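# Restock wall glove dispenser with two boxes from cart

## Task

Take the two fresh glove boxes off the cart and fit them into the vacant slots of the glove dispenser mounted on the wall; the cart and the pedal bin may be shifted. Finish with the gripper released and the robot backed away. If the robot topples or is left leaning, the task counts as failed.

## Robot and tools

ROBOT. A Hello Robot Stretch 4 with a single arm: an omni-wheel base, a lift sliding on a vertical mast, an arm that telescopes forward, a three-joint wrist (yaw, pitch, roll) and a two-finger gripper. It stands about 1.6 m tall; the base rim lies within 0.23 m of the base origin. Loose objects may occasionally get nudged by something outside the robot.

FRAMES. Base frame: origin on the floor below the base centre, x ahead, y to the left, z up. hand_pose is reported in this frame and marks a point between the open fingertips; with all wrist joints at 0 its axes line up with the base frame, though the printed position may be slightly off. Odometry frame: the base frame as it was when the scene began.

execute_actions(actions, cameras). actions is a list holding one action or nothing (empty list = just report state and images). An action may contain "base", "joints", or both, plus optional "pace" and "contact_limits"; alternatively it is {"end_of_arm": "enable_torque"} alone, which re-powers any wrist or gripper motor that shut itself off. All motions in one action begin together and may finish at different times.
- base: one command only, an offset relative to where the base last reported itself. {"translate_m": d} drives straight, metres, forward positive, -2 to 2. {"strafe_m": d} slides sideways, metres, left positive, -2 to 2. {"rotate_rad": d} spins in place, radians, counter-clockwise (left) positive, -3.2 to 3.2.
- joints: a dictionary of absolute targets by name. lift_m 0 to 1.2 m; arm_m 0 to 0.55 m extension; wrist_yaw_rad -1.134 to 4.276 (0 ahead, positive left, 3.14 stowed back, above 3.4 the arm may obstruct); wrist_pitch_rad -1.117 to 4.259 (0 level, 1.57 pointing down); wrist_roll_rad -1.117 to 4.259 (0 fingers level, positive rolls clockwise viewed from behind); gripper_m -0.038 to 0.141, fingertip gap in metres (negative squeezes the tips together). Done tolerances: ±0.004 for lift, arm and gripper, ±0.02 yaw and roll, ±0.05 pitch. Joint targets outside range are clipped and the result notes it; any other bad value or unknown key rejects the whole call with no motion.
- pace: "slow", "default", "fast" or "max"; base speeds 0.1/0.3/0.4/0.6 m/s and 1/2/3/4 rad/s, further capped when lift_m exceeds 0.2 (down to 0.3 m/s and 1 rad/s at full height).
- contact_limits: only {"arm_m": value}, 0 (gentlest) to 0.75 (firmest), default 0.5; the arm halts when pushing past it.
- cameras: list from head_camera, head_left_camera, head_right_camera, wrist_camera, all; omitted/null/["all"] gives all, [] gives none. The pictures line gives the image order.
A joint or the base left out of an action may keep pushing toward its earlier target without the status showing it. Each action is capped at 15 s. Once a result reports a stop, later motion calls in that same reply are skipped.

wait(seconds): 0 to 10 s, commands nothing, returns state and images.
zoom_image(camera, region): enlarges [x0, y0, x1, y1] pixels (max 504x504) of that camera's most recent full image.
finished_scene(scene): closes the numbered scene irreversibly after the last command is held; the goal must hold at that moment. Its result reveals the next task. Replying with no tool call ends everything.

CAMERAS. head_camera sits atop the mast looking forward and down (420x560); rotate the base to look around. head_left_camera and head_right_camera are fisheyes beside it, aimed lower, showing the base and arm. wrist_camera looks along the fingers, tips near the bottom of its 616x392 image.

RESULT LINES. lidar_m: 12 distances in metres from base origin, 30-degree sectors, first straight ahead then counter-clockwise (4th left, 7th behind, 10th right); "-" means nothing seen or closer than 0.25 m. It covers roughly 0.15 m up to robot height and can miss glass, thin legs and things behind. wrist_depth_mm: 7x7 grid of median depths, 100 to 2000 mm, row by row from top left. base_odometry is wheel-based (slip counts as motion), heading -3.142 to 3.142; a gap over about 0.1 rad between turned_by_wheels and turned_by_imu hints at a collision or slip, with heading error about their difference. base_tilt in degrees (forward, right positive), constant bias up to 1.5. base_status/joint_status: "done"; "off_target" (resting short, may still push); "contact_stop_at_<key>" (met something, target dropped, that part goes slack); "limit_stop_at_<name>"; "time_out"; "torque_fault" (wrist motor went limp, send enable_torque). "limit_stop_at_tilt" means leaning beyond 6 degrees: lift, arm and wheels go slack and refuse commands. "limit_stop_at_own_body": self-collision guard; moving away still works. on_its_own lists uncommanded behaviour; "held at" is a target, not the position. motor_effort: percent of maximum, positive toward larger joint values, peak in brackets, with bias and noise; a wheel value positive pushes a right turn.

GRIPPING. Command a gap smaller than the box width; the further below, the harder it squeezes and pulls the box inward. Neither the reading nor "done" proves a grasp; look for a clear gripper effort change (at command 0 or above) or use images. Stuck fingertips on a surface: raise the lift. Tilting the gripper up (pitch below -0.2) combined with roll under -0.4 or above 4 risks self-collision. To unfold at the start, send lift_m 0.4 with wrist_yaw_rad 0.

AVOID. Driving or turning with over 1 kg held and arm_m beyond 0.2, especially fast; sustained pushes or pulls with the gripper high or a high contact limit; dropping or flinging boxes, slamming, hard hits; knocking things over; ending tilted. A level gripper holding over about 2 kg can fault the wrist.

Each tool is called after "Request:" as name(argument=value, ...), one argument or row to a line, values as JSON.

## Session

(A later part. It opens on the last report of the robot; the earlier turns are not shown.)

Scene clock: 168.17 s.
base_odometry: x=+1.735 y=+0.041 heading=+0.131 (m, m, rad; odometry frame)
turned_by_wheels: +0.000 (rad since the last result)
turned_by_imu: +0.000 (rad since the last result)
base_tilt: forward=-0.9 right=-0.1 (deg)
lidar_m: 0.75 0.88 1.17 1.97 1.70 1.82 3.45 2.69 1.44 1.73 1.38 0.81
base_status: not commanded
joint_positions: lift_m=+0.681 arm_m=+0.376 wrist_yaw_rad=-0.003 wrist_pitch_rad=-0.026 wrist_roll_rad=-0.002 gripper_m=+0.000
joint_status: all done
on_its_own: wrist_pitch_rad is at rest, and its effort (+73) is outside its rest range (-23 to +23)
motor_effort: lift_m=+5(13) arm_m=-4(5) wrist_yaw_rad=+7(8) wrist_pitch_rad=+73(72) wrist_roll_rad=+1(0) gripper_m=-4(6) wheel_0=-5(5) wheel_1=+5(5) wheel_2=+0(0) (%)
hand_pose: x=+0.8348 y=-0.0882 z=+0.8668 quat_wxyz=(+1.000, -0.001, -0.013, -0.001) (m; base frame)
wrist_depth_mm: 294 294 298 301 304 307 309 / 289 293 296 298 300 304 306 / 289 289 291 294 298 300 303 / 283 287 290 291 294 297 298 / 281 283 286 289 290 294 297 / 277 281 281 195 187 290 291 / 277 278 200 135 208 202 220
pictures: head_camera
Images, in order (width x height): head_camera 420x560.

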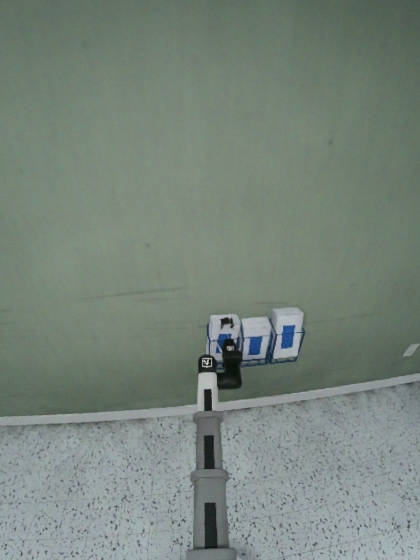

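Request:
execute_actions(
  actions=[
    {"joints":{"lift_m":0.72,"wrist_pitch_rad":0},"pace":"slow"},
  ],
  cameras=[],
)

Request:
execute_actions(
  actions=[
    {"joints":{"arm_m":0.24}},
  ],
  cameras=[],
)

Request:
execute_actions(
  actions=[
    {"joints":{"lift_m":0.5}},
  ],
  cameras=["head_camera","wrist_camera"],
)

Scene clock: 173.33 s.
base_odometry: x=+1.735 y=+0.041 heading=+0.131 (m, m, rad; odometry frame)
turned_by_wheels: +0.000 (rad since the last result)
turned_by_imu: -0.002 (rad since the last result)
base_tilt: forward=-0.8 right=-0.1 (deg)
lidar_m: 0.76 0.88 1.15 1.93 1.70 1.84 3.45 2.67 1.42 1.73 1.34 0.82
base_status: not commanded
joint_positions: lift_m=+0.720 arm_m=+0.376 wrist_yaw_rad=-0.001 wrist_pitch_rad=+0.002 wrist_roll_rad=-0.002 gripper_m=+0.000
joint_status: all done
motor_effort: lift_m=+23(23) arm_m=-4(4) wrist_yaw_rad=+1(7) wrist_pitch_rad=-6(71) wrist_roll_rad=-1(0) gripper_m=-11(8) wheel_0=-5(5) wheel_1=+5(5) wheel_2=+0(0) (%)
hand_pose: x=+0.8351 y=-0.0876 z=+0.8974 quat_wxyz=(+1.000, -0.001, +0.001, +0.000) (m; base frame)
wrist_depth_mm: 282 286 290 293 294 296 298 / 282 286 289 291 291 297 297 / 283 283 287 289 291 294 298 / 282 283 286 289 290 293 294 / 281 283 283 287 290 293 294 / 281 282 283 195 189 291 293 / 279 281 204 145 209 227 248
pictures: none
No camera images: the call's "cameras" was empty. Leave "cameras" out to get every camera's image.

Scene clock: 174.77 s.
base_odometry: x=+1.735 y=+0.041 heading=+0.131 (m, m, rad; odometry frame)
turned_by_wheels: +0.000 (rad since the last result)
turned_by_imu: -0.001 (rad since the last result)
base_tilt: forward=-0.8 right=+0.0 (deg)
lidar_m: 0.74 0.89 1.17 1.95 1.71 1.82 3.46 2.66 1.42 1.73 1.36 0.82
base_status: not commanded
joint_positions: lift_m=+0.720 arm_m=+0.241 wrist_yaw_rad=+0.000 wrist_pitch_rad=+0.002 wrist_roll_rad=-0.002 gripper_m=+0.000
joint_status: all done
motor_effort: lift_m=+22(22) arm_m=-5(4) wrist_yaw_rad=-1(1) wrist_pitch_rad=-7(7) wrist_roll_rad=+0(0) gripper_m=-7(8) wheel_0=-5(5) wheel_1=+4(5) wheel_2=+0(0) (%)
hand_pose: x=+0.7002 y=-0.0874 z=+0.8973 quat_wxyz=(+1.000, -0.001, +0.001, +0.000) (m; base frame)
wrist_depth_mm: 415 421 427 430 433 436 442 / 415 421 424 427 433 436 439 / 418 421 418 427 430 430 436 / 415 415 421 427 424 433 436 / 410 415 421 421 421 430 433 / 413 418 415 195 189 375 364 / 410 413 325 145 338 340 342
pictures: none
No camera images: the call's "cameras" was empty. Leave "cameras" out to get every camera's image.

Scene clock: 176.77 s.
base_odometry: x=+1.735 y=+0.041 heading=+0.131 (m, m, rad; odometry frame)
turned_by_wheels: +0.000 (rad since the last result)
turned_by_imu: -0.001 (rad since the last result)
base_tilt: forward=-0.9 right=+0.0 (deg)
lidar_m: 0.76 0.88 1.17 1.96 1.67 1.84 3.44 2.68 1.42 1.72 1.31 0.83
base_status: not commanded
joint_positions: lift_m=+0.500 arm_m=+0.241 wrist_yaw_rad=+0.000 wrist_pitch_rad=+0.002 wrist_roll_rad=-0.002 gripper_m=+0.000
joint_status: all done
motor_effort: lift_m=+14(22) arm_m=-4(4) wrist_yaw_rad=-1(0) wrist_pitch_rad=-6(6) wrist_roll_rad=+0(0) gripper_m=-3(9) wheel_0=-5(5) wheel_1=+4(4) wheel_2=+0(0) (%)
hand_pose: x=+0.7002 y=-0.0874 z=+0.6779 quat_wxyz=(+1.000, -0.001, +0.001, +0.000) (m; base frame)
wrist_depth_mm: 415 421 424 430 430 436 439 / 421 421 421 345 351 436 368 / 415 421 421 345 345 343 351 / 413 418 418 343 345 343 345 / 415 418 418 343 347 342 327 / 407 415 418 196 188 340 343 / 410 413 319 145 424 377 433
pictures: head_camera, wrist_camera
Images, in order (width x height): head_camera 420x560, wrist_camera 616x392.

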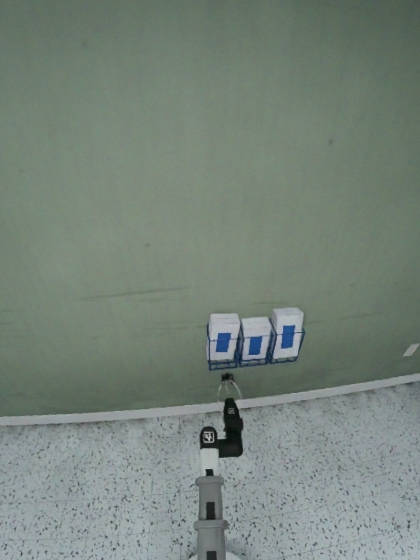

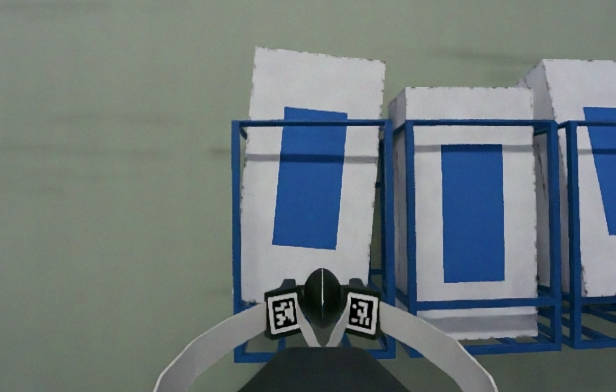

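Request:
execute_actions(
  actions=[
    {"joints":{"arm_m":0.36},"contact_limits":{"arm_m":0.15},"pace":"slow"},
  ],
  cameras=["wrist_camera"],
)

Request:
execute_actions(
  actions=[
    {"base":{"strafe_m":-0.02},"pace":"slow"},
  ],
  cameras=["wrist_camera"],
)

Scene clock: 182.53 s.
base_odometry: x=+1.735 y=+0.041 heading=+0.131 (m, m, rad; odometry frame)
turned_by_wheels: +0.000 (rad since the last result)
turned_by_imu: -0.002 (rad since the last result)
base_tilt: forward=-0.9 right=+0.0 (deg)
lidar_m: 0.76 0.89 1.17 1.96 1.69 1.82 3.48 2.68 1.42 1.72 1.34 0.79
base_status: not commanded
joint_positions: lift_m=+0.500 arm_m=+0.359 wrist_yaw_rad=-0.001 wrist_pitch_rad=+0.002 wrist_roll_rad=-0.002 gripper_m=+0.000
joint_status: all done
motor_effort: lift_m=+14(14) arm_m=+8(7) wrist_yaw_rad=+3(2) wrist_pitch_rad=-8(7) wrist_roll_rad=+0(0) gripper_m=-5(7) wheel_0=-5(5) wheel_1=+4(5) wheel_2=+0(0) (%)
contact_limits: arm_m 0.15
hand_pose: x=+0.8180 y=-0.0877 z=+0.6779 quat_wxyz=(+1.000, -0.001, +0.001, +0.000) (m; base frame)
wrist_depth_mm: 301 304 230 234 240 226 271 / 301 304 228 231 236 224 227 / 300 303 227 232 236 224 224 / 298 301 226 233 237 224 224 / 297 301 226 232 237 222 224 / 297 298 225 195 189 223 223 / 296 297 195 147 216 204 223
pictures: wrist_camera
Images, in order (width x height): wrist_camera 616x392.

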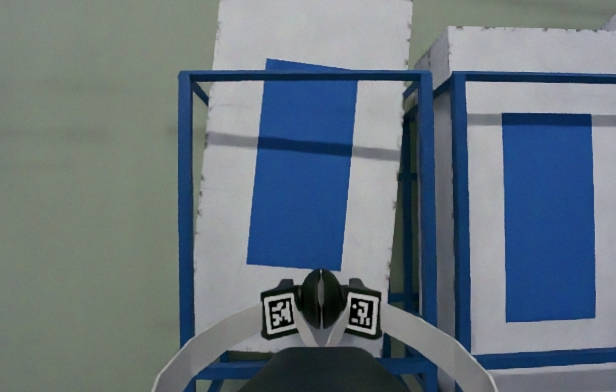

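Scene clock: 183.67 s.
base_odometry: x=+1.737 y=+0.022 heading=+0.132 (m, m, rad; odometry frame)
turned_by_wheels: +0.001 (rad since the last result)
turned_by_imu: +0.001 (rad since the last result)
base_tilt: forward=-0.8 right=+0.0 (deg)
lidar_m: 0.77 0.87 1.15 1.97 1.72 1.87 3.55 2.64 1.43 1.70 1.37 0.82
base_status: done
joint_positions: lift_m=+0.500 arm_m=+0.359 wrist_yaw_rad=+0.006 wrist_pitch_rad=+0.002 wrist_roll_rad=-0.002 gripper_m=+0.000
joint_status: not commanded
on_its_own: wrist_yaw_rad is at rest, and its effort (-19) is outside its rest range (-13 to +13)
motor_effort: lift_m=+15(14) arm_m=+7(7) wrist_yaw_rad=-19(19) wrist_pitch_rad=-7(7) wrist_roll_rad=+0(1) gripper_m=-5(7) wheel_0=+12(9) wheel_1=+0(5) wheel_2=+0(0) (%)
hand_pose: x=+0.8187 y=-0.0856 z=+0.6779 quat_wxyz=(+1.000, -0.001, +0.001, +0.003) (m; base frame)
wrist_depth_mm: 304 306 230 234 239 224 224 / 304 303 228 234 237 224 223 / 306 303 229 233 236 223 224 / 301 301 227 234 237 222 223 / 303 303 229 233 236 221 222 / 300 300 225 203 198 221 221 / 300 300 197 156 200 198 220
pictures: wrist_camera
Images, in order (width x height): wrist_camera 616x392.

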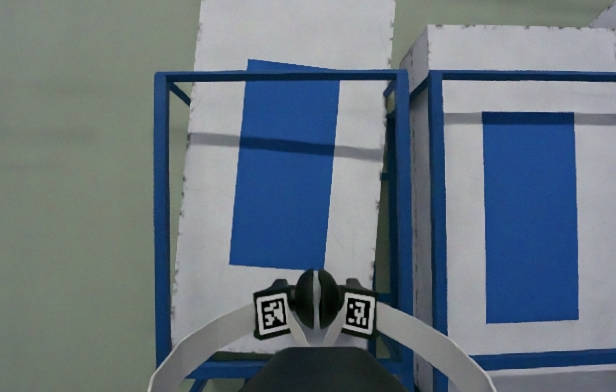

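Request:
execute_actions(
  actions=[
    {"base":{"strafe_m":0.02},"joints":{"arm_m":0.2},"pace":"slow"},
  ],
  cameras=[],
)

Request:
execute_actions(
  actions=[
    {"joints":{"lift_m":0.68,"gripper_m":0.141,"wrist_roll_rad":0.09,"wrist_yaw_rad":0}},
  ],
  cameras=["wrist_camera"],
)

Scene clock: 190.77 s.
base_odometry: x=+1.735 y=+0.041 heading=+0.132 (m, m, rad; odometry frame)
turned_by_wheels: +0.000 (rad since the last result)
turned_by_imu: -0.003 (rad since the last result)
base_tilt: forward=-0.9 right=+0.0 (deg)
lidar_m: 0.77 0.86 1.15 1.95 1.68 1.83 3.46 2.68 1.42 1.73 1.37 0.82
base_status: done
joint_positions: lift_m=+0.500 arm_m=+0.201 wrist_yaw_rad=+0.000 wrist_pitch_rad=+0.002 wrist_roll_rad=-0.002 gripper_m=+0.000
joint_status: all done
motor_effort: lift_m=+14(15) arm_m=-4(7) wrist_yaw_rad=-1(19) wrist_pitch_rad=-6(6) wrist_roll_rad=+0(0) gripper_m=-9(6) wheel_0=-5(5) wheel_1=+5(9) wheel_2=+0(1) (%)
hand_pose: x=+0.6603 y=-0.0873 z=+0.6779 quat_wxyz=(+1.000, -0.001, +0.001, +0.000) (m; base frame)
wrist_depth_mm: 455 459 469 469 469 477 480 / 459 459 466 394 469 477 413 / 455 462 455 397 384 384 389 / 452 459 462 389 382 387 373 / 452 452 462 389 382 382 366 / 452 452 455 195 189 379 364 / 445 455 404 145 462 466 469
pictures: none
No camera images: the call's "cameras" was empty. Leave "cameras" out to get every camera's image.

Scene clock: 193.13 s.
base_odometry: x=+1.735 y=+0.041 heading=+0.132 (m, m, rad; odometry frame)
turned_by_wheels: +0.000 (rad since the last result)
turned_by_imu: -0.001 (rad since the last result)
base_tilt: forward=-0.9 right=+0.0 (deg)
lidar_m: 0.78 0.88 1.16 1.95 1.71 1.83 3.47 2.70 1.43 1.73 1.34 0.83
base_status: not commanded
joint_positions: lift_m=+0.680 arm_m=+0.201 wrist_yaw_rad=+0.000 wrist_pitch_rad=+0.002 wrist_roll_rad=+0.090 gripper_m=+0.141
joint_status: all done
motor_effort: lift_m=+22(23) arm_m=-4(5) wrist_yaw_rad=-1(1) wrist_pitch_rad=-9(6) wrist_roll_rad=+1(6) gripper_m=+1(9) wheel_0=-5(5) wheel_1=+5(5) wheel_2=+0(0) (%)
hand_pose: x=+0.6602 y=-0.0873 z=+0.8573 quat_wxyz=(+0.999, +0.045, +0.001, +0.000) (m; base frame)
wrist_depth_mm: 462 459 466 469 473 480 480 / 459 459 466 469 473 477 484 / 459 462 462 469 469 473 477 / 455 459 462 466 466 473 477 / 455 459 459 394 439 418 402 / 449 452 219 389 379 209 382 / 452 449 452 141 379 379 368
pictures: wrist_camera
Images, in order (width x height): wrist_camera 616x392.

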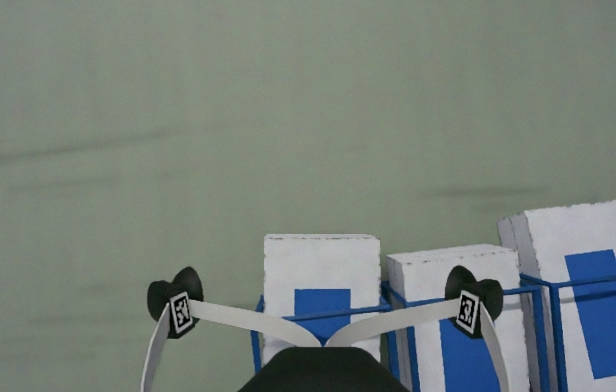

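Request:
execute_actions(
  actions=[
    {"base":{"strafe_m":-0.11},"joints":{"lift_m":0.72,"gripper_m":0.0,"wrist_roll_rad":0},"pace":"slow"},
  ],
  cameras=[],
)

Request:
execute_actions(
  actions=[
    {"joints":{"arm_m":0.385}},
  ],
  cameras=[],
)

Request:
execute_actions(
  actions=[
    {"joints":{"lift_m":0.68},"pace":"slow"},
  ],
  cameras=["head_camera","wrist_camera"],
)

Request:
zoom_image(
  camera="head_camera",
  region=[150, 260, 310, 400],
)

Scene clock: 203.97 s.
base_odometry: x=+1.749 y=-0.068 heading=+0.132 (m, m, rad; odometry frame)
turned_by_wheels: +0.000 (rad since the last result)
turned_by_imu: -0.003 (rad since the last result)
base_tilt: forward=-0.9 right=+0.0 (deg)
lidar_m: 0.77 0.87 1.17 2.07 1.79 1.94 3.54 2.51 1.33 1.61 1.38 0.82
base_status: done
joint_positions: lift_m=+0.720 arm_m=+0.201 wrist_yaw_rad=+0.000 wrist_pitch_rad=+0.002 wrist_roll_rad=+0.000 gripper_m=+0.000
joint_status: all done
motor_effort: lift_m=+22(20) arm_m=-5(5) wrist_yaw_rad=-1(1) wrist_pitch_rad=-6(6) wrist_roll_rad=-1(5) gripper_m=-11(10) wheel_0=+4(5) wheel_1=-4(8) wheel_2=+0(0) (%)
hand_pose: x=+0.6602 y=-0.0873 z=+0.8972 quat_wxyz=(+1.000, +0.000, +0.001, +0.000) (m; base frame)
wrist_depth_mm: 466 466 473 473 484 488 488 / 466 469 466 477 480 480 484 / 462 462 473 473 473 480 484 / 459 462 477 469 477 480 480 / 459 466 469 473 477 480 480 / 459 462 397 196 189 402 477 / 452 459 364 145 384 387 392
pictures: none
No camera images: the call's "cameras" was empty. Leave "cameras" out to get every camera's image.

Scene clock: 205.60 s.
base_odometry: x=+1.749 y=-0.068 heading=+0.132 (m, m, rad; odometry frame)
turned_by_wheels: +0.000 (rad since the last result)
turned_by_imu: -0.001 (rad since the last result)
base_tilt: forward=-0.8 right=+0.0 (deg)
lidar_m: 0.76 0.89 1.17 2.04 1.80 1.97 3.53 2.52 1.33 1.62 1.36 0.80
base_status: not commanded
joint_positions: lift_m=+0.720 arm_m=+0.384 wrist_yaw_rad=+0.000 wrist_pitch_rad=+0.002 wrist_roll_rad=+0.000 gripper_m=+0.000
joint_status: all done
motor_effort: lift_m=+22(22) arm_m=+4(6) wrist_yaw_rad=-1(1) wrist_pitch_rad=-6(8) wrist_roll_rad=-1(2) gripper_m=-4(9) wheel_0=+4(4) wheel_1=-3(4) wheel_2=+0(0) (%)
hand_pose: x=+0.8436 y=-0.0874 z=+0.8973 quat_wxyz=(+1.000, +0.000, +0.001, +0.000) (m; base frame)
wrist_depth_mm: 285 287 290 290 294 296 297 / 283 285 287 290 293 294 297 / 283 285 286 289 291 294 296 / 282 285 285 287 290 293 294 / 282 282 283 287 290 291 294 / 279 266 282 196 189 290 259 / 209 211 214 145 238 227 222
pictures: none
No camera images: the call's "cameras" was empty. Leave "cameras" out to get every camera's image.

Scene clock: 206.77 s.
base_odometry: x=+1.749 y=-0.068 heading=+0.132 (m, m, rad; odometry frame)
turned_by_wheels: +0.000 (rad since the last result)
turned_by_imu: +0.000 (rad since the last result)
base_tilt: forward=-0.9 right=-0.1 (deg)
lidar_m: 0.76 0.88 1.18 2.03 1.79 1.99 3.52 2.50 1.34 1.61 1.39 0.84
base_status: not commanded
joint_positions: lift_m=+0.680 arm_m=+0.384 wrist_yaw_rad=+0.000 wrist_pitch_rad=+0.001 wrist_roll_rad=+0.000 gripper_m=+0.000
joint_status: all done
motor_effort: lift_m=+14(19) arm_m=+4(5) wrist_yaw_rad=-1(1) wrist_pitch_rad=-3(7) wrist_roll_rad=-1(1) gripper_m=-7(5) wheel_0=+4(4) wheel_1=-3(4) wheel_2=+0(0) (%)
hand_pose: x=+0.8436 y=-0.0874 z=+0.8584 quat_wxyz=(+1.000, +0.000, +0.000, +0.000) (m; base frame)
wrist_depth_mm: 285 289 290 290 291 294 298 / 283 285 289 290 293 294 294 / 282 285 287 289 291 293 296 / 281 285 286 289 290 293 293 / 279 282 285 286 289 290 293 / 209 211 214 195 189 246 221 / 207 210 212 145 200 202 215
pictures: head_camera, wrist_camera
Images, in order (width x height): head_camera 420x560, wrist_camera 616x392.

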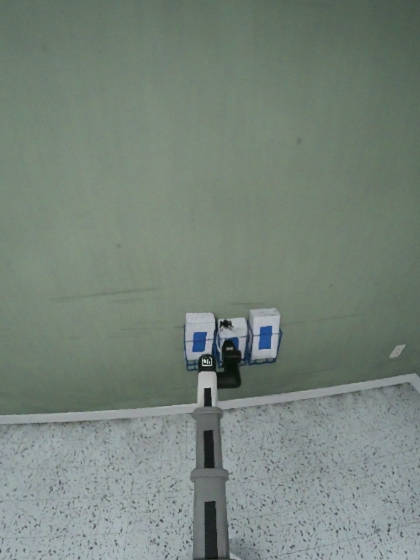

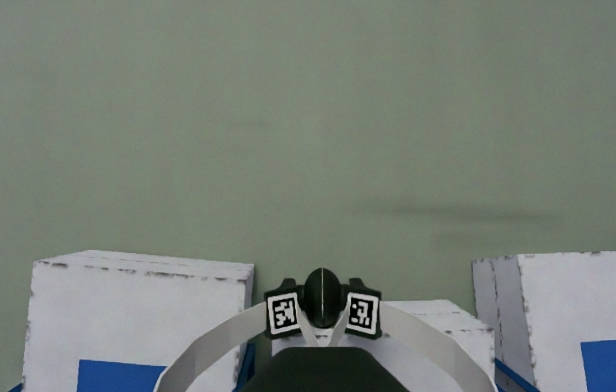

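Region (150, 260, 310, 400) of head_camera's 420x560 image, scaled by 3.150, with more detail than that image has; it fills the top 441 rows of this view, and the rest is white.

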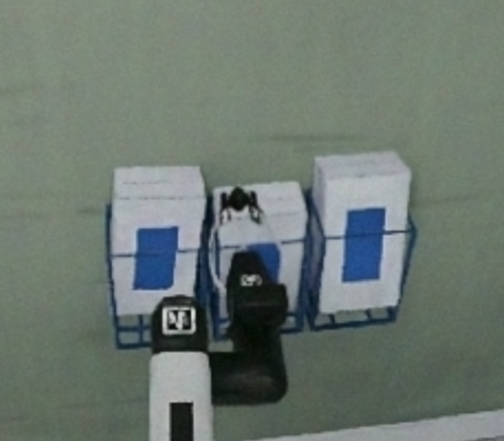

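Request:
execute_actions(
  actions=[
    {"base":{"strafe_m":0.035},"pace":"slow"},
  ],
  cameras=["head_camera","wrist_camera"],
)

Request:
zoom_image(
  camera="head_camera",
  region=[150, 260, 310, 400],
)

Scene clock: 210.17 s.
base_odometry: x=+1.745 y=-0.033 heading=+0.132 (m, m, rad; odometry frame)
turned_by_wheels: +0.000 (rad since the last result)
turned_by_imu: -0.002 (rad since the last result)
base_tilt: forward=-0.9 right=+0.1 (deg)
lidar_m: 0.76 0.88 1.18 2.01 1.76 1.93 3.56 2.54 1.35 1.65 1.35 0.82
base_status: done
joint_positions: lift_m=+0.680 arm_m=+0.384 wrist_yaw_rad=-0.004 wrist_pitch_rad=+0.000 wrist_roll_rad=+0.000 gripper_m=+0.000
joint_status: not commanded
motor_effort: lift_m=+14(14) arm_m=+5(4) wrist_yaw_rad=+12(12) wrist_pitch_rad=-2(4) wrist_roll_rad=+0(2) gripper_m=-6(4) wheel_0=-9(9) wheel_1=+3(8) wheel_2=+0(1) (%)
hand_pose: x=+0.8432 y=-0.0886 z=+0.8585 quat_wxyz=(+1.000, +0.000, +0.000, -0.002) (m; base frame)
wrist_depth_mm: 279 283 286 290 293 294 298 / 281 283 285 289 291 296 297 / 279 282 285 289 291 293 296 / 279 282 282 285 289 291 294 / 277 278 281 285 289 290 291 / 274 211 213 204 189 248 234 / 273 209 211 135 199 202 222
pictures: head_camera, wrist_camera
Images, in order (width x height): head_camera 420x560, wrist_camera 616x392.

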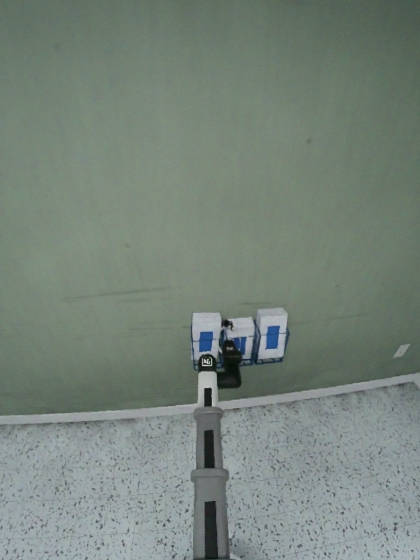

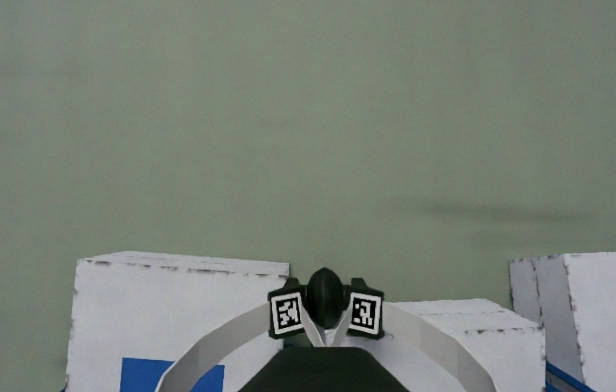

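Region (150, 260, 310, 400) of head_camera's 420x560 image, scaled by 3.150, with more detail than that image has; it fills the top 441 rows of this view, and the rest is white.

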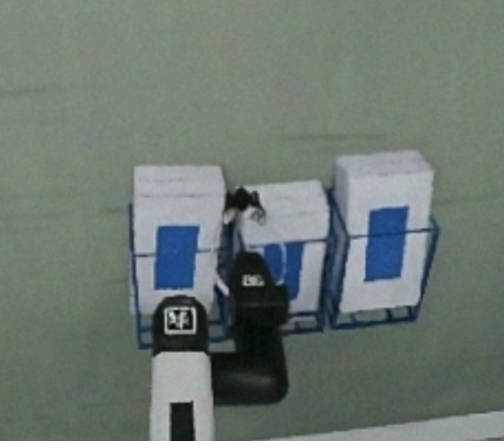

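Pushing and contact begun. A bit more.

Request:
execute_actions(
  actions=[
    {"base":{"strafe_m":0.018},"pace":"slow"},
  ],
  cameras=["head_camera","wrist_camera"],
)

Request:
zoom_image(
  camera="head_camera",
  region=[150, 260, 310, 400],
)

Scene clock: 212.50 s.
base_odometry: x=+1.742 y=-0.016 heading=+0.130 (m, m, rad; odometry frame)
turned_by_wheels: -0.002 (rad since the last result)
turned_by_imu: -0.003 (rad since the last result)
base_tilt: forward=-0.9 right=+0.0 (deg)
lidar_m: 0.77 0.90 1.18 2.00 1.75 1.91 3.58 2.58 1.38 1.66 1.36 0.82
base_status: done
joint_positions: lift_m=+0.680 arm_m=+0.384 wrist_yaw_rad=-0.013 wrist_pitch_rad=-0.002 wrist_roll_rad=+0.000 gripper_m=+0.000
joint_status: not commanded
on_its_own: wrist_yaw_rad is at rest, and its effort (+38) is outside its rest range (-13 to +13)
motor_effort: lift_m=+14(14) arm_m=+5(4) wrist_yaw_rad=+38(38) wrist_pitch_rad=+5(4) wrist_roll_rad=+0(0) gripper_m=-6(6) wheel_0=-15(19) wheel_1=-1(5) wheel_2=-5(4) (%)
hand_pose: x=+0.8424 y=-0.0913 z=+0.8591 quat_wxyz=(+1.000, +0.000, -0.001, -0.007) (m; base frame)
wrist_depth_mm: 279 282 287 291 296 298 301 / 279 282 287 289 293 298 301 / 276 278 285 286 291 294 298 / 276 279 282 289 290 296 297 / 276 277 281 286 290 294 297 / 272 211 212 199 191 252 246 / 272 208 155 151 200 202 214
pictures: head_camera, wrist_camera
Images, in order (width x height): head_camera 420x560, wrist_camera 616x392.

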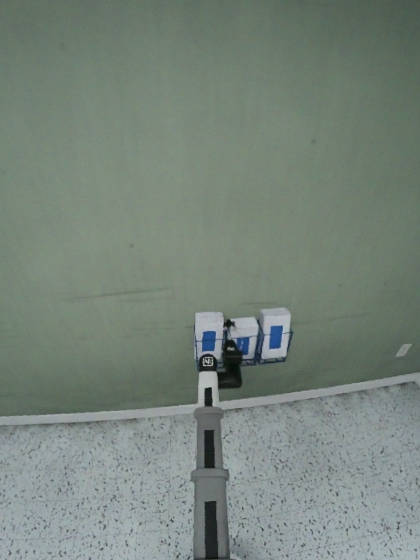

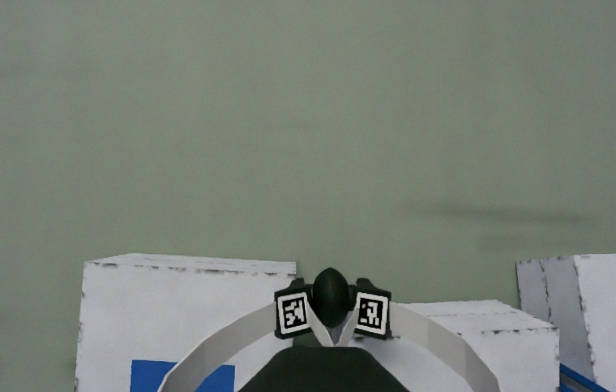

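Region (150, 260, 310, 400) of head_camera's 420x560 image, scaled by 3.150, with more detail than that image has; it fills the top 441 rows of this view, and the rest is white.

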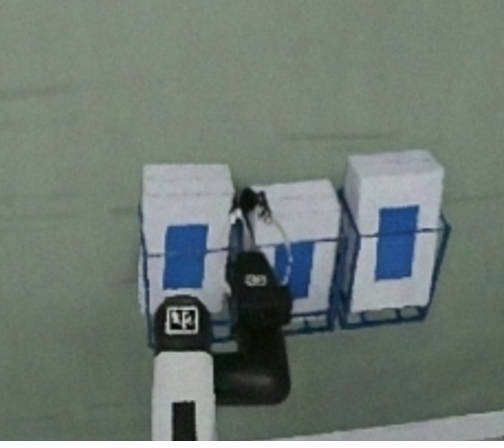

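Request:
execute_actions(
  actions=[
    {"base":{"strafe_m":-0.03},"joints":{"lift_m":0.7},"pace":"slow"},
  ],
  cameras=[],
)

Request:
execute_actions(
  actions=[
    {"joints":{"arm_m":0.2}},
  ],
  cameras=[],
)

Request:
execute_actions(
  actions=[
    {"base":{"strafe_m":0.085},"joints":{"gripper_m":0.141,"lift_m":0.688,"wrist_roll_rad":0.06,"wrist_yaw_rad":0},"pace":"slow"},
  ],
  cameras=["wrist_camera"],
)

Scene clock: 217.87 s.
base_odometry: x=+1.746 y=-0.045 heading=+0.129 (m, m, rad; odometry frame)
turned_by_wheels: +0.000 (rad since the last result)
turned_by_imu: -0.002 (rad since the last result)
base_tilt: forward=-0.9 right=+0.0 (deg)
lidar_m: 0.76 0.88 1.17 2.03 1.78 1.95 3.54 2.55 1.33 1.63 1.35 0.82
base_status: done
joint_positions: lift_m=+0.700 arm_m=+0.384 wrist_yaw_rad=-0.001 wrist_pitch_rad=+0.003 wrist_roll_rad=+0.000 gripper_m=+0.000
joint_status: all done
motor_effort: lift_m=+23(29) arm_m=+5(5) wrist_yaw_rad=+2(38) wrist_pitch_rad=-9(13) wrist_roll_rad=-1(1) gripper_m=-3(5) wheel_0=+4(10) wheel_1=-5(10) wheel_2=-5(6) (%)
hand_pose: x=+0.8436 y=-0.0876 z=+0.8771 quat_wxyz=(+1.000, +0.000, +0.001, +0.000) (m; base frame)
wrist_depth_mm: 282 286 287 290 293 294 296 / 283 283 286 290 291 294 296 / 281 282 285 287 289 294 293 / 279 282 286 289 289 293 294 / 278 279 282 285 286 291 291 / 278 209 211 196 189 290 229 / 276 208 209 145 201 202 228
pictures: none
No camera images: the call's "cameras" was empty. Leave "cameras" out to get every camera's image.

Scene clock: 219.50 s.
base_odometry: x=+1.746 y=-0.045 heading=+0.129 (m, m, rad; odometry frame)
turned_by_wheels: +0.000 (rad since the last result)
turned_by_imu: -0.001 (rad since the last result)
base_tilt: forward=-0.9 right=+0.0 (deg)
lidar_m: 0.77 0.89 1.17 2.04 1.77 1.93 3.56 2.56 1.33 1.65 1.36 0.82
base_status: not commanded
joint_positions: lift_m=+0.700 arm_m=+0.201 wrist_yaw_rad=+0.000 wrist_pitch_rad=+0.002 wrist_roll_rad=+0.000 gripper_m=+0.000
joint_status: all done
motor_effort: lift_m=+23(23) arm_m=-4(5) wrist_yaw_rad=+0(2) wrist_pitch_rad=-6(10) wrist_roll_rad=+1(0) gripper_m=-9(7) wheel_0=+4(4) wheel_1=-5(5) wheel_2=-5(5) (%)
hand_pose: x=+0.6602 y=-0.0874 z=+0.8772 quat_wxyz=(+1.000, +0.000, +0.001, +0.000) (m; base frame)
wrist_depth_mm: 462 466 477 477 484 484 488 / 466 469 469 477 480 484 484 / 462 466 473 477 477 484 492 / 459 462 462 469 477 477 480 / 459 459 410 469 473 415 480 / 455 459 392 195 189 397 402 / 459 455 387 145 384 382 387
pictures: none
No camera images: the call's "cameras" was empty. Leave "cameras" out to get every camera's image.

Scene clock: 225.20 s.
base_odometry: x=+1.735 y=+0.039 heading=+0.129 (m, m, rad; odometry frame)
turned_by_wheels: +0.000 (rad since the last result)
turned_by_imu: -0.003 (rad since the last result)
base_tilt: forward=-0.8 right=+0.0 (deg)
lidar_m: 0.75 0.88 1.15 1.95 1.70 1.83 3.47 2.71 1.41 1.70 1.35 0.81
base_status: done
joint_positions: lift_m=+0.688 arm_m=+0.201 wrist_yaw_rad=+0.000 wrist_pitch_rad=+0.002 wrist_roll_rad=+0.060 gripper_m=+0.141
joint_status: all done
motor_effort: lift_m=+14(18) arm_m=-5(5) wrist_yaw_rad=-1(0) wrist_pitch_rad=-6(5) wrist_roll_rad=+1(4) gripper_m=+4(10) wheel_0=-5(10) wheel_1=+5(8) wheel_2=+0(5) (%)
hand_pose: x=+0.6602 y=-0.0874 z=+0.8659 quat_wxyz=(+1.000, +0.030, +0.001, +0.000) (m; base frame)
wrist_depth_mm: 459 466 469 469 473 480 480 / 459 462 466 473 473 473 477 / 459 459 459 466 466 473 480 / 455 462 459 466 469 473 477 / 455 459 462 392 466 442 407 / 449 452 218 389 377 211 387 / 445 452 455 141 377 382 377
pictures: wrist_camera
Images, in order (width x height): wrist_camera 616x392.

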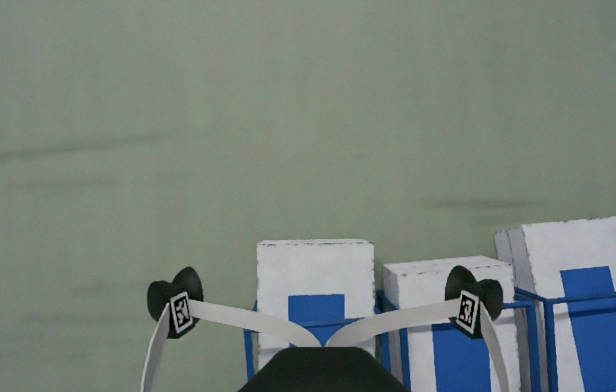

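Request:
execute_actions(
  actions=[
    {"base":{"strafe_m":0.008},"joints":{"lift_m":0.683,"wrist_roll_rad":0,"arm_m":0.385},"pace":"slow"},
  ],
  cameras=["wrist_camera"],
)

Request:
execute_actions(
  actions=[
    {"joints":{"gripper_m":0.04}},
  ],
  cameras=["wrist_camera"],
)

Request:
execute_actions(
  actions=[
    {"joints":{"lift_m":0.715},"pace":"slow"},
  ],
  cameras=["wrist_camera","head_camera"],
)

Request:
zoom_image(
  camera="head_camera",
  region=[150, 260, 310, 400],
)

Scene clock: 231.23 s.
base_odometry: x=+1.734 y=+0.047 heading=+0.129 (m, m, rad; odometry frame)
turned_by_wheels: +0.000 (rad since the last result)
turned_by_imu: -0.002 (rad since the last result)
base_tilt: forward=-0.9 right=+0.0 (deg)
lidar_m: 0.79 0.87 1.19 1.96 1.69 1.80 3.43 2.72 1.44 1.72 1.33 0.83
base_status: done
joint_positions: lift_m=+0.683 arm_m=+0.384 wrist_yaw_rad=+0.000 wrist_pitch_rad=+0.002 wrist_roll_rad=+0.000 gripper_m=+0.141
joint_status: all done
motor_effort: lift_m=+15(18) arm_m=+5(4) wrist_yaw_rad=+0(0) wrist_pitch_rad=-6(7) wrist_roll_rad=-1(1) gripper_m=-1(2) wheel_0=-3(13) wheel_1=+3(7) wheel_2=+0(1) (%)
hand_pose: x=+0.8435 y=-0.0874 z=+0.8609 quat_wxyz=(+1.000, +0.000, +0.001, +0.000) (m; base frame)
wrist_depth_mm: 276 277 279 282 286 289 289 / 273 276 279 281 286 287 290 / 273 274 278 281 282 285 289 / 272 277 278 279 283 283 286 / 272 273 277 277 281 285 286 / 271 272 204 206 208 206 244 / 271 272 204 141 207 196 197
pictures: wrist_camera
Images, in order (width x height): wrist_camera 616x392.

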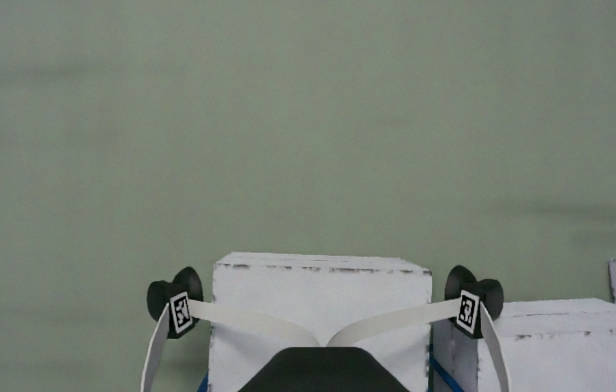

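Scene clock: 233.23 s.
base_odometry: x=+1.734 y=+0.047 heading=+0.129 (m, m, rad; odometry frame)
turned_by_wheels: +0.000 (rad since the last result)
turned_by_imu: -0.001 (rad since the last result)
base_tilt: forward=-0.8 right=+0.0 (deg)
lidar_m: 0.78 0.88 1.13 1.94 1.70 1.81 3.43 2.72 1.47 1.74 1.31 0.81
base_status: not commanded
joint_positions: lift_m=+0.683 arm_m=+0.384 wrist_yaw_rad=+0.001 wrist_pitch_rad=+0.003 wrist_roll_rad=+0.000 gripper_m=+0.041
joint_status: all done
motor_effort: lift_m=+14(15) arm_m=+4(5) wrist_yaw_rad=-2(2) wrist_pitch_rad=-8(9) wrist_roll_rad=+0(1) gripper_m=-36(36) wheel_0=-3(3) wheel_1=+3(4) wheel_2=+0(0) (%)
hand_pose: x=+0.8437 y=-0.0872 z=+0.8608 quat_wxyz=(+1.000, +0.000, +0.001, +0.000) (m; base frame)
wrist_depth_mm: 277 278 279 282 285 287 290 / 274 276 278 282 283 287 289 / 273 274 278 279 281 285 286 / 274 276 276 281 282 283 287 / 271 272 277 278 281 283 286 / 271 272 189 190 191 178 244 / 272 272 189 190 192 196 141
pictures: wrist_camera
Images, in order (width x height): wrist_camera 616x392.

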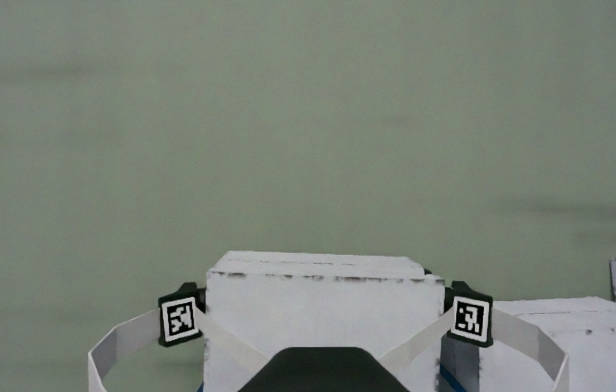

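Scene clock: 234.30 s.
base_odometry: x=+1.734 y=+0.047 heading=+0.129 (m, m, rad; odometry frame)
turned_by_wheels: +0.000 (rad since the last result)
turned_by_imu: +0.000 (rad since the last result)
base_tilt: forward=-0.9 right=+0.0 (deg)
lidar_m: 0.77 0.88 1.15 1.94 1.71 1.82 3.44 2.74 1.44 1.72 1.32 0.82
base_status: not commanded
joint_positions: lift_m=+0.715 arm_m=+0.384 wrist_yaw_rad=+0.001 wrist_pitch_rad=+0.008 wrist_roll_rad=+0.000 gripper_m=+0.041
joint_status: all done
on_its_own: wrist_pitch_rad is at rest, and its effort (-25) is outside its rest range (-23 to +23)
motor_effort: lift_m=+24(28) arm_m=+5(5) wrist_yaw_rad=-2(3) wrist_pitch_rad=-25(25) wrist_roll_rad=-1(0) gripper_m=-35(36) wheel_0=-3(3) wheel_1=+3(3) wheel_2=+0(0) (%)
hand_pose: x=+0.8437 y=-0.0873 z=+0.8904 quat_wxyz=(+1.000, +0.000, +0.004, +0.000) (m; base frame)
wrist_depth_mm: 273 277 277 281 283 285 286 / 273 276 277 282 282 286 287 / 273 274 278 279 282 285 287 / 272 272 278 278 281 283 287 / 272 273 276 277 281 283 286 / 272 272 189 190 191 180 286 / 271 273 186 187 189 220 204
pictures: head_camera, wrist_camera
Images, in order (width x height): head_camera 420x560, wrist_camera 616x392.

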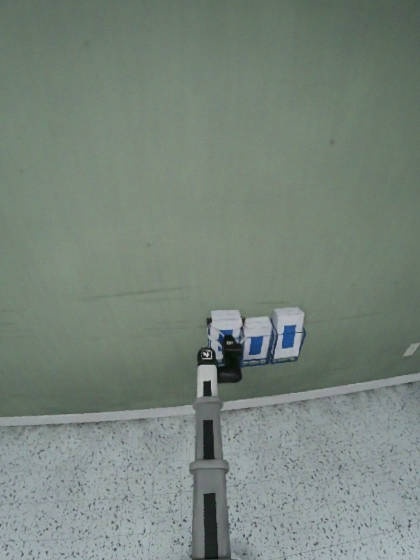

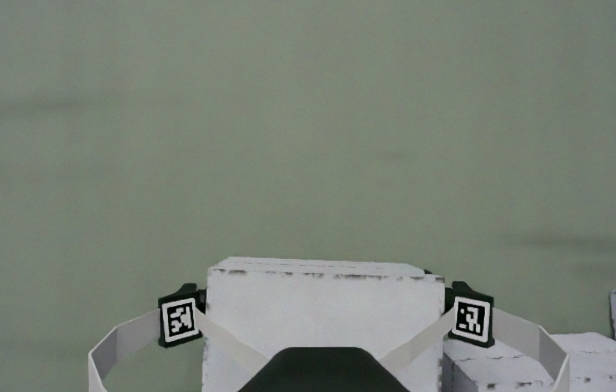

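Region (150, 260, 310, 400) of head_camera's 420x560 image, scaled by 3.150, with more detail than that image has; it fills the top 441 rows of this view, and the rest is white.

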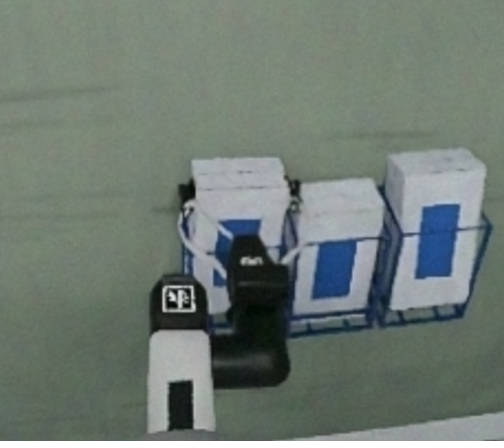

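Request:
execute_actions(
  actions=[
    {"joints":{"wrist_roll_rad":-0.07},"pace":"slow"},
  ],
  cameras=["wrist_camera"],
)

Request:
execute_actions(
  actions=[
    {"joints":{"lift_m":0.675},"pace":"slow"},
  ],
  cameras=["wrist_camera","head_camera"],
)

Scene clock: 242.37 s.
base_odometry: x=+1.734 y=+0.047 heading=+0.129 (m, m, rad; odometry frame)
turned_by_wheels: +0.000 (rad since the last result)
turned_by_imu: -0.001 (rad since the last result)
base_tilt: forward=-0.8 right=+0.0 (deg)
lidar_m: 0.77 0.88 1.14 1.96 1.70 1.79 3.46 2.71 1.43 1.72 1.36 0.81
base_status: not commanded
joint_positions: lift_m=+0.715 arm_m=+0.384 wrist_yaw_rad=+0.002 wrist_pitch_rad=+0.009 wrist_roll_rad=-0.069 gripper_m=+0.041
joint_status: all done
on_its_own: wrist_pitch_rad is at rest, and its effort (-27) is outside its rest range (-23 to +23)
motor_effort: lift_m=+24(25) arm_m=+5(4) wrist_yaw_rad=-7(6) wrist_pitch_rad=-27(27) wrist_roll_rad=-4(4) gripper_m=-34(34) wheel_0=-3(3) wheel_1=+3(3) wheel_2=+0(0) (%)
hand_pose: x=+0.8438 y=-0.0868 z=+0.8902 quat_wxyz=(+0.999, -0.034, +0.004, +0.001) (m; base frame)
wrist_depth_mm: 272 276 277 279 282 283 286 / 273 274 277 278 282 283 285 / 273 274 276 278 281 283 285 / 273 274 277 279 279 282 285 / 273 273 276 278 279 282 285 / 271 273 189 190 192 180 285 / 272 273 185 187 190 232 221
pictures: wrist_camera
Images, in order (width x height): wrist_camera 616x392.

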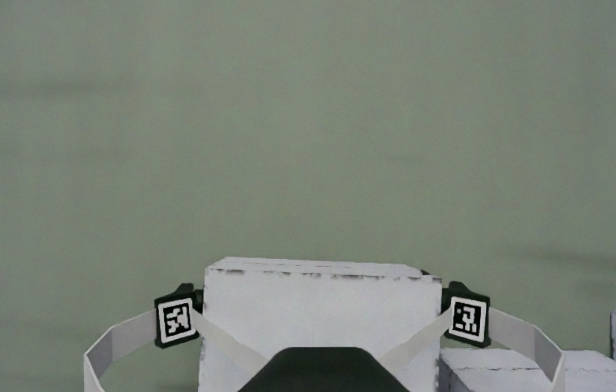

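Scene clock: 243.53 s.
base_odometry: x=+1.734 y=+0.047 heading=+0.130 (m, m, rad; odometry frame)
turned_by_wheels: +0.000 (rad since the last result)
turned_by_imu: +0.000 (rad since the last result)
base_tilt: forward=-0.9 right=+0.0 (deg)
lidar_m: 0.77 0.88 1.13 1.94 1.70 1.81 3.46 2.72 1.44 1.73 1.37 0.80
base_status: not commanded
joint_positions: lift_m=+0.675 arm_m=+0.384 wrist_yaw_rad=+0.003 wrist_pitch_rad=+0.008 wrist_roll_rad=-0.069 gripper_m=+0.041
joint_status: all done
motor_effort: lift_m=+16(25) arm_m=+4(5) wrist_yaw_rad=-8(8) wrist_pitch_rad=-23(28) wrist_roll_rad=-3(3) gripper_m=-34(35) wheel_0=-2(2) wheel_1=+3(3) wheel_2=+0(0) (%)
hand_pose: x=+0.8439 y=-0.0866 z=+0.8512 quat_wxyz=(+0.999, -0.034, +0.004, +0.002) (m; base frame)
wrist_depth_mm: 274 276 277 278 282 285 286 / 273 276 276 278 282 282 283 / 274 276 278 278 281 283 285 / 273 273 277 279 279 282 285 / 273 276 277 278 279 282 283 / 272 273 189 190 191 179 237 / 272 274 185 187 190 195 140
pictures: head_camera, wrist_camera
Images, in order (width x height): head_camera 420x560, wrist_camera 616x392.

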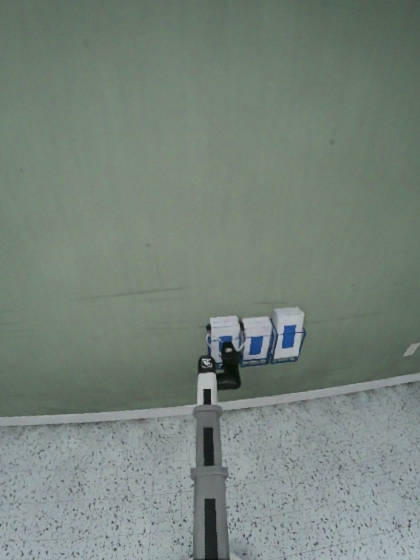

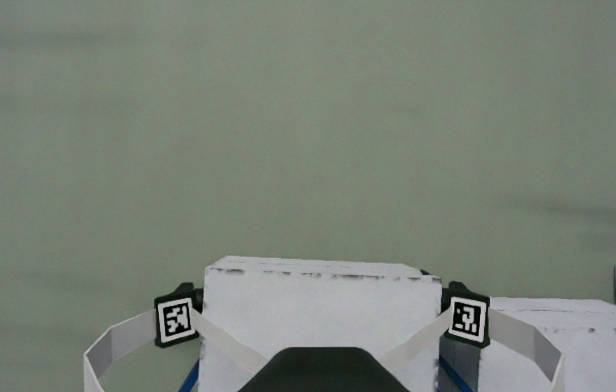

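Request:
execute_actions(
  actions=[
    {"joints":{"lift_m":0.655},"pace":"slow"},
  ],
  cameras=["wrist_camera"],
)

Scene clock: 245.70 s.
base_odometry: x=+1.734 y=+0.047 heading=+0.130 (m, m, rad; odometry frame)
turned_by_wheels: +0.000 (rad since the last result)
turned_by_imu: -0.001 (rad since the last result)
base_tilt: forward=-0.9 right=+0.0 (deg)
lidar_m: 0.77 0.88 1.13 1.95 1.70 1.83 3.46 2.71 1.44 1.73 1.37 0.81
base_status: not commanded
joint_positions: lift_m=+0.655 arm_m=+0.384 wrist_yaw_rad=+0.003 wrist_pitch_rad=+0.007 wrist_roll_rad=-0.069 gripper_m=+0.041
joint_status: all done
motor_effort: lift_m=+16(18) arm_m=+4(5) wrist_yaw_rad=-9(8) wrist_pitch_rad=-23(22) wrist_roll_rad=-3(4) gripper_m=-34(35) wheel_0=-2(2) wheel_1=+3(3) wheel_2=+0(0) (%)
hand_pose: x=+0.8439 y=-0.0866 z=+0.8313 quat_wxyz=(+0.999, -0.034, +0.004, +0.002) (m; base frame)
wrist_depth_mm: 273 276 277 279 281 283 285 / 273 276 277 279 282 282 282 / 272 276 277 278 281 282 286 / 272 276 277 279 282 283 285 / 271 274 276 277 278 281 283 / 272 272 187 190 193 181 196 / 272 273 182 187 190 189 140
pictures: wrist_camera
Images, in order (width x height): wrist_camera 616x392.

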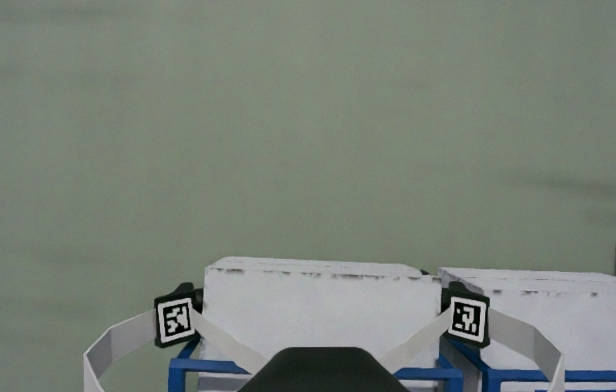

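Now level with the middle box. Release.

Request:
execute_actions(
  actions=[
    {"joints":{"gripper_m":0.125}},
  ],
  cameras=[],
)

Request:
execute_actions(
  actions=[
    {"joints":{"lift_m":0.76,"wrist_roll_rad":0}},
  ],
  cameras=[],
)

Request:
execute_actions(
  actions=[
    {"joints":{"arm_m":0.2,"gripper_m":0.141},"base":{"strafe_m":-0.27}},
  ],
  cameras=[],
)

Request:
execute_actions(
  actions=[
    {"joints":{"lift_m":0.695}},
  ],
  cameras=["wrist_camera","head_camera"],
)

Scene clock: 249.83 s.
base_odometry: x=+1.734 y=+0.047 heading=+0.130 (m, m, rad; odometry frame)
turned_by_wheels: +0.000 (rad since the last result)
turned_by_imu: -0.002 (rad since the last result)
base_tilt: forward=-0.8 right=-0.1 (deg)
lidar_m: 0.77 0.87 1.16 1.93 1.70 1.83 3.47 2.71 1.45 1.73 1.36 0.82
base_status: not commanded
joint_positions: lift_m=+0.655 arm_m=+0.384 wrist_yaw_rad=+0.001 wrist_pitch_rad=+0.007 wrist_roll_rad=-0.069 gripper_m=+0.125
joint_status: all done
motor_effort: lift_m=+16(16) arm_m=+4(4) wrist_yaw_rad=-4(10) wrist_pitch_rad=-19(23) wrist_roll_rad=-1(3) gripper_m=+0(34) wheel_0=-1(2) wheel_1=+3(3) wheel_2=+0(0) (%)
hand_pose: x=+0.8437 y=-0.0871 z=+0.8315 quat_wxyz=(+0.999, -0.035, +0.003, +0.001) (m; base frame)
wrist_depth_mm: 272 276 277 279 282 286 286 / 273 276 278 279 281 285 285 / 273 274 276 281 282 285 283 / 271 274 277 278 279 283 286 / 272 274 277 278 281 282 285 / 272 273 201 206 207 195 195 / 270 272 198 142 204 191 195
pictures: none
No camera images: the call's "cameras" was empty. Leave "cameras" out to get every camera's image.

Scene clock: 251.30 s.
base_odometry: x=+1.734 y=+0.047 heading=+0.130 (m, m, rad; odometry frame)
turned_by_wheels: +0.000 (rad since the last result)
turned_by_imu: -0.001 (rad since the last result)
base_tilt: forward=-0.9 right=+0.0 (deg)
lidar_m: 0.77 0.89 1.17 1.94 1.71 1.82 3.47 2.71 1.45 1.74 1.33 0.83
base_status: not commanded
joint_positions: lift_m=+0.760 arm_m=+0.384 wrist_yaw_rad=+0.000 wrist_pitch_rad=+0.002 wrist_roll_rad=+0.000 gripper_m=+0.125
joint_status: all done
motor_effort: lift_m=+22(21) arm_m=+4(5) wrist_yaw_rad=-2(11) wrist_pitch_rad=-8(21) wrist_roll_rad=+1(2) gripper_m=+2(1) wheel_0=-1(1) wheel_1=+3(3) wheel_2=+0(0) (%)
hand_pose: x=+0.8437 y=-0.0873 z=+0.9372 quat_wxyz=(+1.000, +0.000, +0.001, +0.000) (m; base frame)
wrist_depth_mm: 274 278 281 283 286 285 290 / 274 277 277 281 283 287 289 / 274 276 278 279 283 286 289 / 272 273 278 278 281 283 286 / 271 273 276 278 279 283 286 / 271 272 204 277 279 211 285 / 270 272 273 135 279 281 283
pictures: none
No camera images: the call's "cameras" was empty. Leave "cameras" out to get every camera's image.

Scene clock: 253.53 s.
base_odometry: x=+1.769 y=-0.221 heading=+0.130 (m, m, rad; odometry frame)
turned_by_wheels: +0.000 (rad since the last result)
turned_by_imu: +0.000 (rad since the last result)
base_tilt: forward=-0.9 right=+0.0 (deg)
lidar_m: 0.77 0.78 1.15 2.21 1.91 2.19 3.54 2.30 1.19 1.47 1.37 0.93
base_status: done
joint_positions: lift_m=+0.760 arm_m=+0.201 wrist_yaw_rad=+0.000 wrist_pitch_rad=+0.002 wrist_roll_rad=+0.000 gripper_m=+0.141
joint_status: all done
motor_effort: lift_m=+21(22) arm_m=-4(4) wrist_yaw_rad=+0(1) wrist_pitch_rad=-5(7) wrist_roll_rad=+0(0) gripper_m=-2(1) wheel_0=+3(7) wheel_1=-2(12) wheel_2=+0(0) (%)
hand_pose: x=+0.6602 y=-0.0875 z=+0.9373 quat_wxyz=(+1.000, +0.000, +0.001, +0.000) (m; base frame)
wrist_depth_mm: 477 480 488 492 492 500 500 / 477 480 480 492 496 496 504 / 477 480 480 484 492 496 496 / 477 484 473 484 488 492 496 / 469 473 484 484 484 492 496 / 473 469 220 421 418 209 496 / 370 389 392 141 407 492 496
pictures: none
No camera images: the call's "cameras" was empty. Leave "cameras" out to get every camera's image.

Scene clock: 254.73 s.
base_odometry: x=+1.769 y=-0.221 heading=+0.130 (m, m, rad; odometry frame)
turned_by_wheels: +0.000 (rad since the last result)
turned_by_imu: +0.000 (rad since the last result)
base_tilt: forward=-0.8 right=+0.0 (deg)
lidar_m: 0.77 0.80 1.19 2.22 1.90 2.17 3.54 2.24 1.19 1.47 1.39 0.96
base_status: not commanded
joint_positions: lift_m=+0.695 arm_m=+0.201 wrist_yaw_rad=+0.000 wrist_pitch_rad=+0.002 wrist_roll_rad=+0.000 gripper_m=+0.141
joint_status: all done
motor_effort: lift_m=+15(16) arm_m=-5(4) wrist_yaw_rad=+0(0) wrist_pitch_rad=-6(7) wrist_roll_rad=-1(1) gripper_m=+2(1) wheel_0=+3(3) wheel_1=-2(2) wheel_2=+0(0) (%)
hand_pose: x=+0.6602 y=-0.0875 z=+0.8729 quat_wxyz=(+1.000, +0.000, +0.001, +0.000) (m; base frame)
wrist_depth_mm: 477 480 484 492 492 496 500 / 477 480 480 488 488 492 504 / 473 477 480 484 488 496 496 / 473 477 480 488 488 496 496 / 466 477 477 480 488 492 496 / 373 377 220 404 407 210 492 / 373 373 389 141 392 488 492
pictures: head_camera, wrist_camera
Images, in order (width x height): head_camera 420x560, wrist_camera 616x392.

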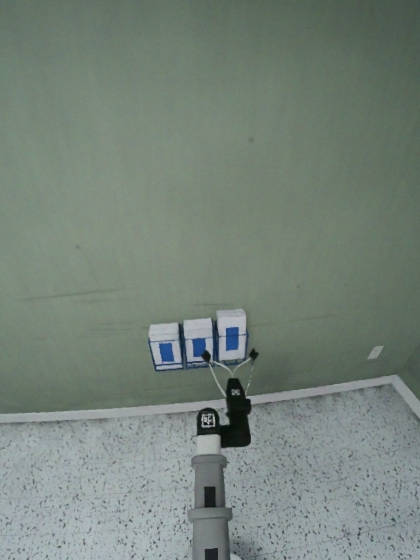

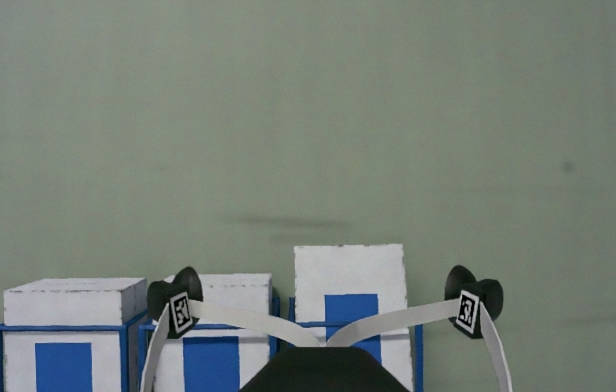

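Request:
execute_actions(
  actions=[
    {"joints":{"lift_m":0.69},"base":{"strafe_m":-0.029},"pace":"slow"},
  ],
  cameras=[],
)

Request:
execute_actions(
  actions=[
    {"joints":{"arm_m":0.33}},
  ],
  cameras=["wrist_camera"],
)

Scene clock: 258.13 s.
base_odometry: x=+1.773 y=-0.249 heading=+0.130 (m, m, rad; odometry frame)
turned_by_wheels: +0.000 (rad since the last result)
turned_by_imu: -0.001 (rad since the last result)
base_tilt: forward=-0.9 right=+0.0 (deg)
lidar_m: 0.78 0.81 1.17 2.23 1.94 2.22 3.54 2.23 1.15 1.44 1.35 0.96
base_status: done
joint_positions: lift_m=+0.690 arm_m=+0.201 wrist_yaw_rad=+0.000 wrist_pitch_rad=+0.002 wrist_roll_rad=+0.000 gripper_m=+0.141
joint_status: all done
motor_effort: lift_m=+14(14) arm_m=-4(4) wrist_yaw_rad=+0(0) wrist_pitch_rad=-8(8) wrist_roll_rad=+0(0) gripper_m=-2(3) wheel_0=+5(7) wheel_1=-4(7) wheel_2=+0(0) (%)
hand_pose: x=+0.6602 y=-0.0875 z=+0.8679 quat_wxyz=(+1.000, +0.000, +0.001, +0.000) (m; base frame)
wrist_depth_mm: 480 488 492 492 496 500 504 / 473 480 488 488 496 504 504 / 480 480 477 492 496 492 496 / 473 480 484 492 492 500 500 / 477 469 480 418 488 492 496 / 375 387 219 402 407 211 496 / 370 389 397 141 488 488 492
pictures: none
No camera images: the call's "cameras" was empty. Leave "cameras" out to get every camera's image.

Scene clock: 259.57 s.
base_odometry: x=+1.773 y=-0.249 heading=+0.130 (m, m, rad; odometry frame)
turned_by_wheels: +0.000 (rad since the last result)
turned_by_imu: -0.001 (rad since the last result)
base_tilt: forward=-0.8 right=+0.0 (deg)
lidar_m: 0.77 0.81 1.18 2.23 1.93 2.22 3.53 2.25 1.12 1.43 1.42 0.93
base_status: not commanded
joint_positions: lift_m=+0.690 arm_m=+0.329 wrist_yaw_rad=+0.000 wrist_pitch_rad=+0.002 wrist_roll_rad=+0.000 gripper_m=+0.141
joint_status: all done
motor_effort: lift_m=+14(14) arm_m=+5(6) wrist_yaw_rad=-1(0) wrist_pitch_rad=-7(6) wrist_roll_rad=+1(0) gripper_m=-2(1) wheel_0=+5(5) wheel_1=-4(4) wheel_2=+0(0) (%)
hand_pose: x=+0.7886 y=-0.0874 z=+0.8679 quat_wxyz=(+1.000, +0.000, +0.001, +0.000) (m; base frame)
wrist_depth_mm: 355 357 357 359 359 368 368 / 351 353 353 357 359 366 370 / 349 353 353 355 362 364 368 / 347 353 353 357 359 364 368 / 347 349 353 355 357 362 364 / 296 265 219 283 286 211 362 / 263 263 273 141 278 362 362
pictures: wrist_camera
Images, in order (width x height): wrist_camera 616x392.

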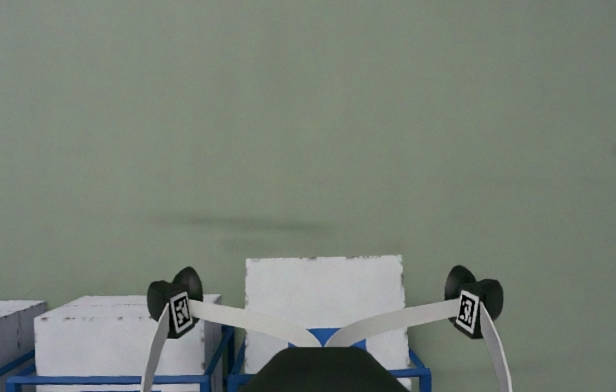

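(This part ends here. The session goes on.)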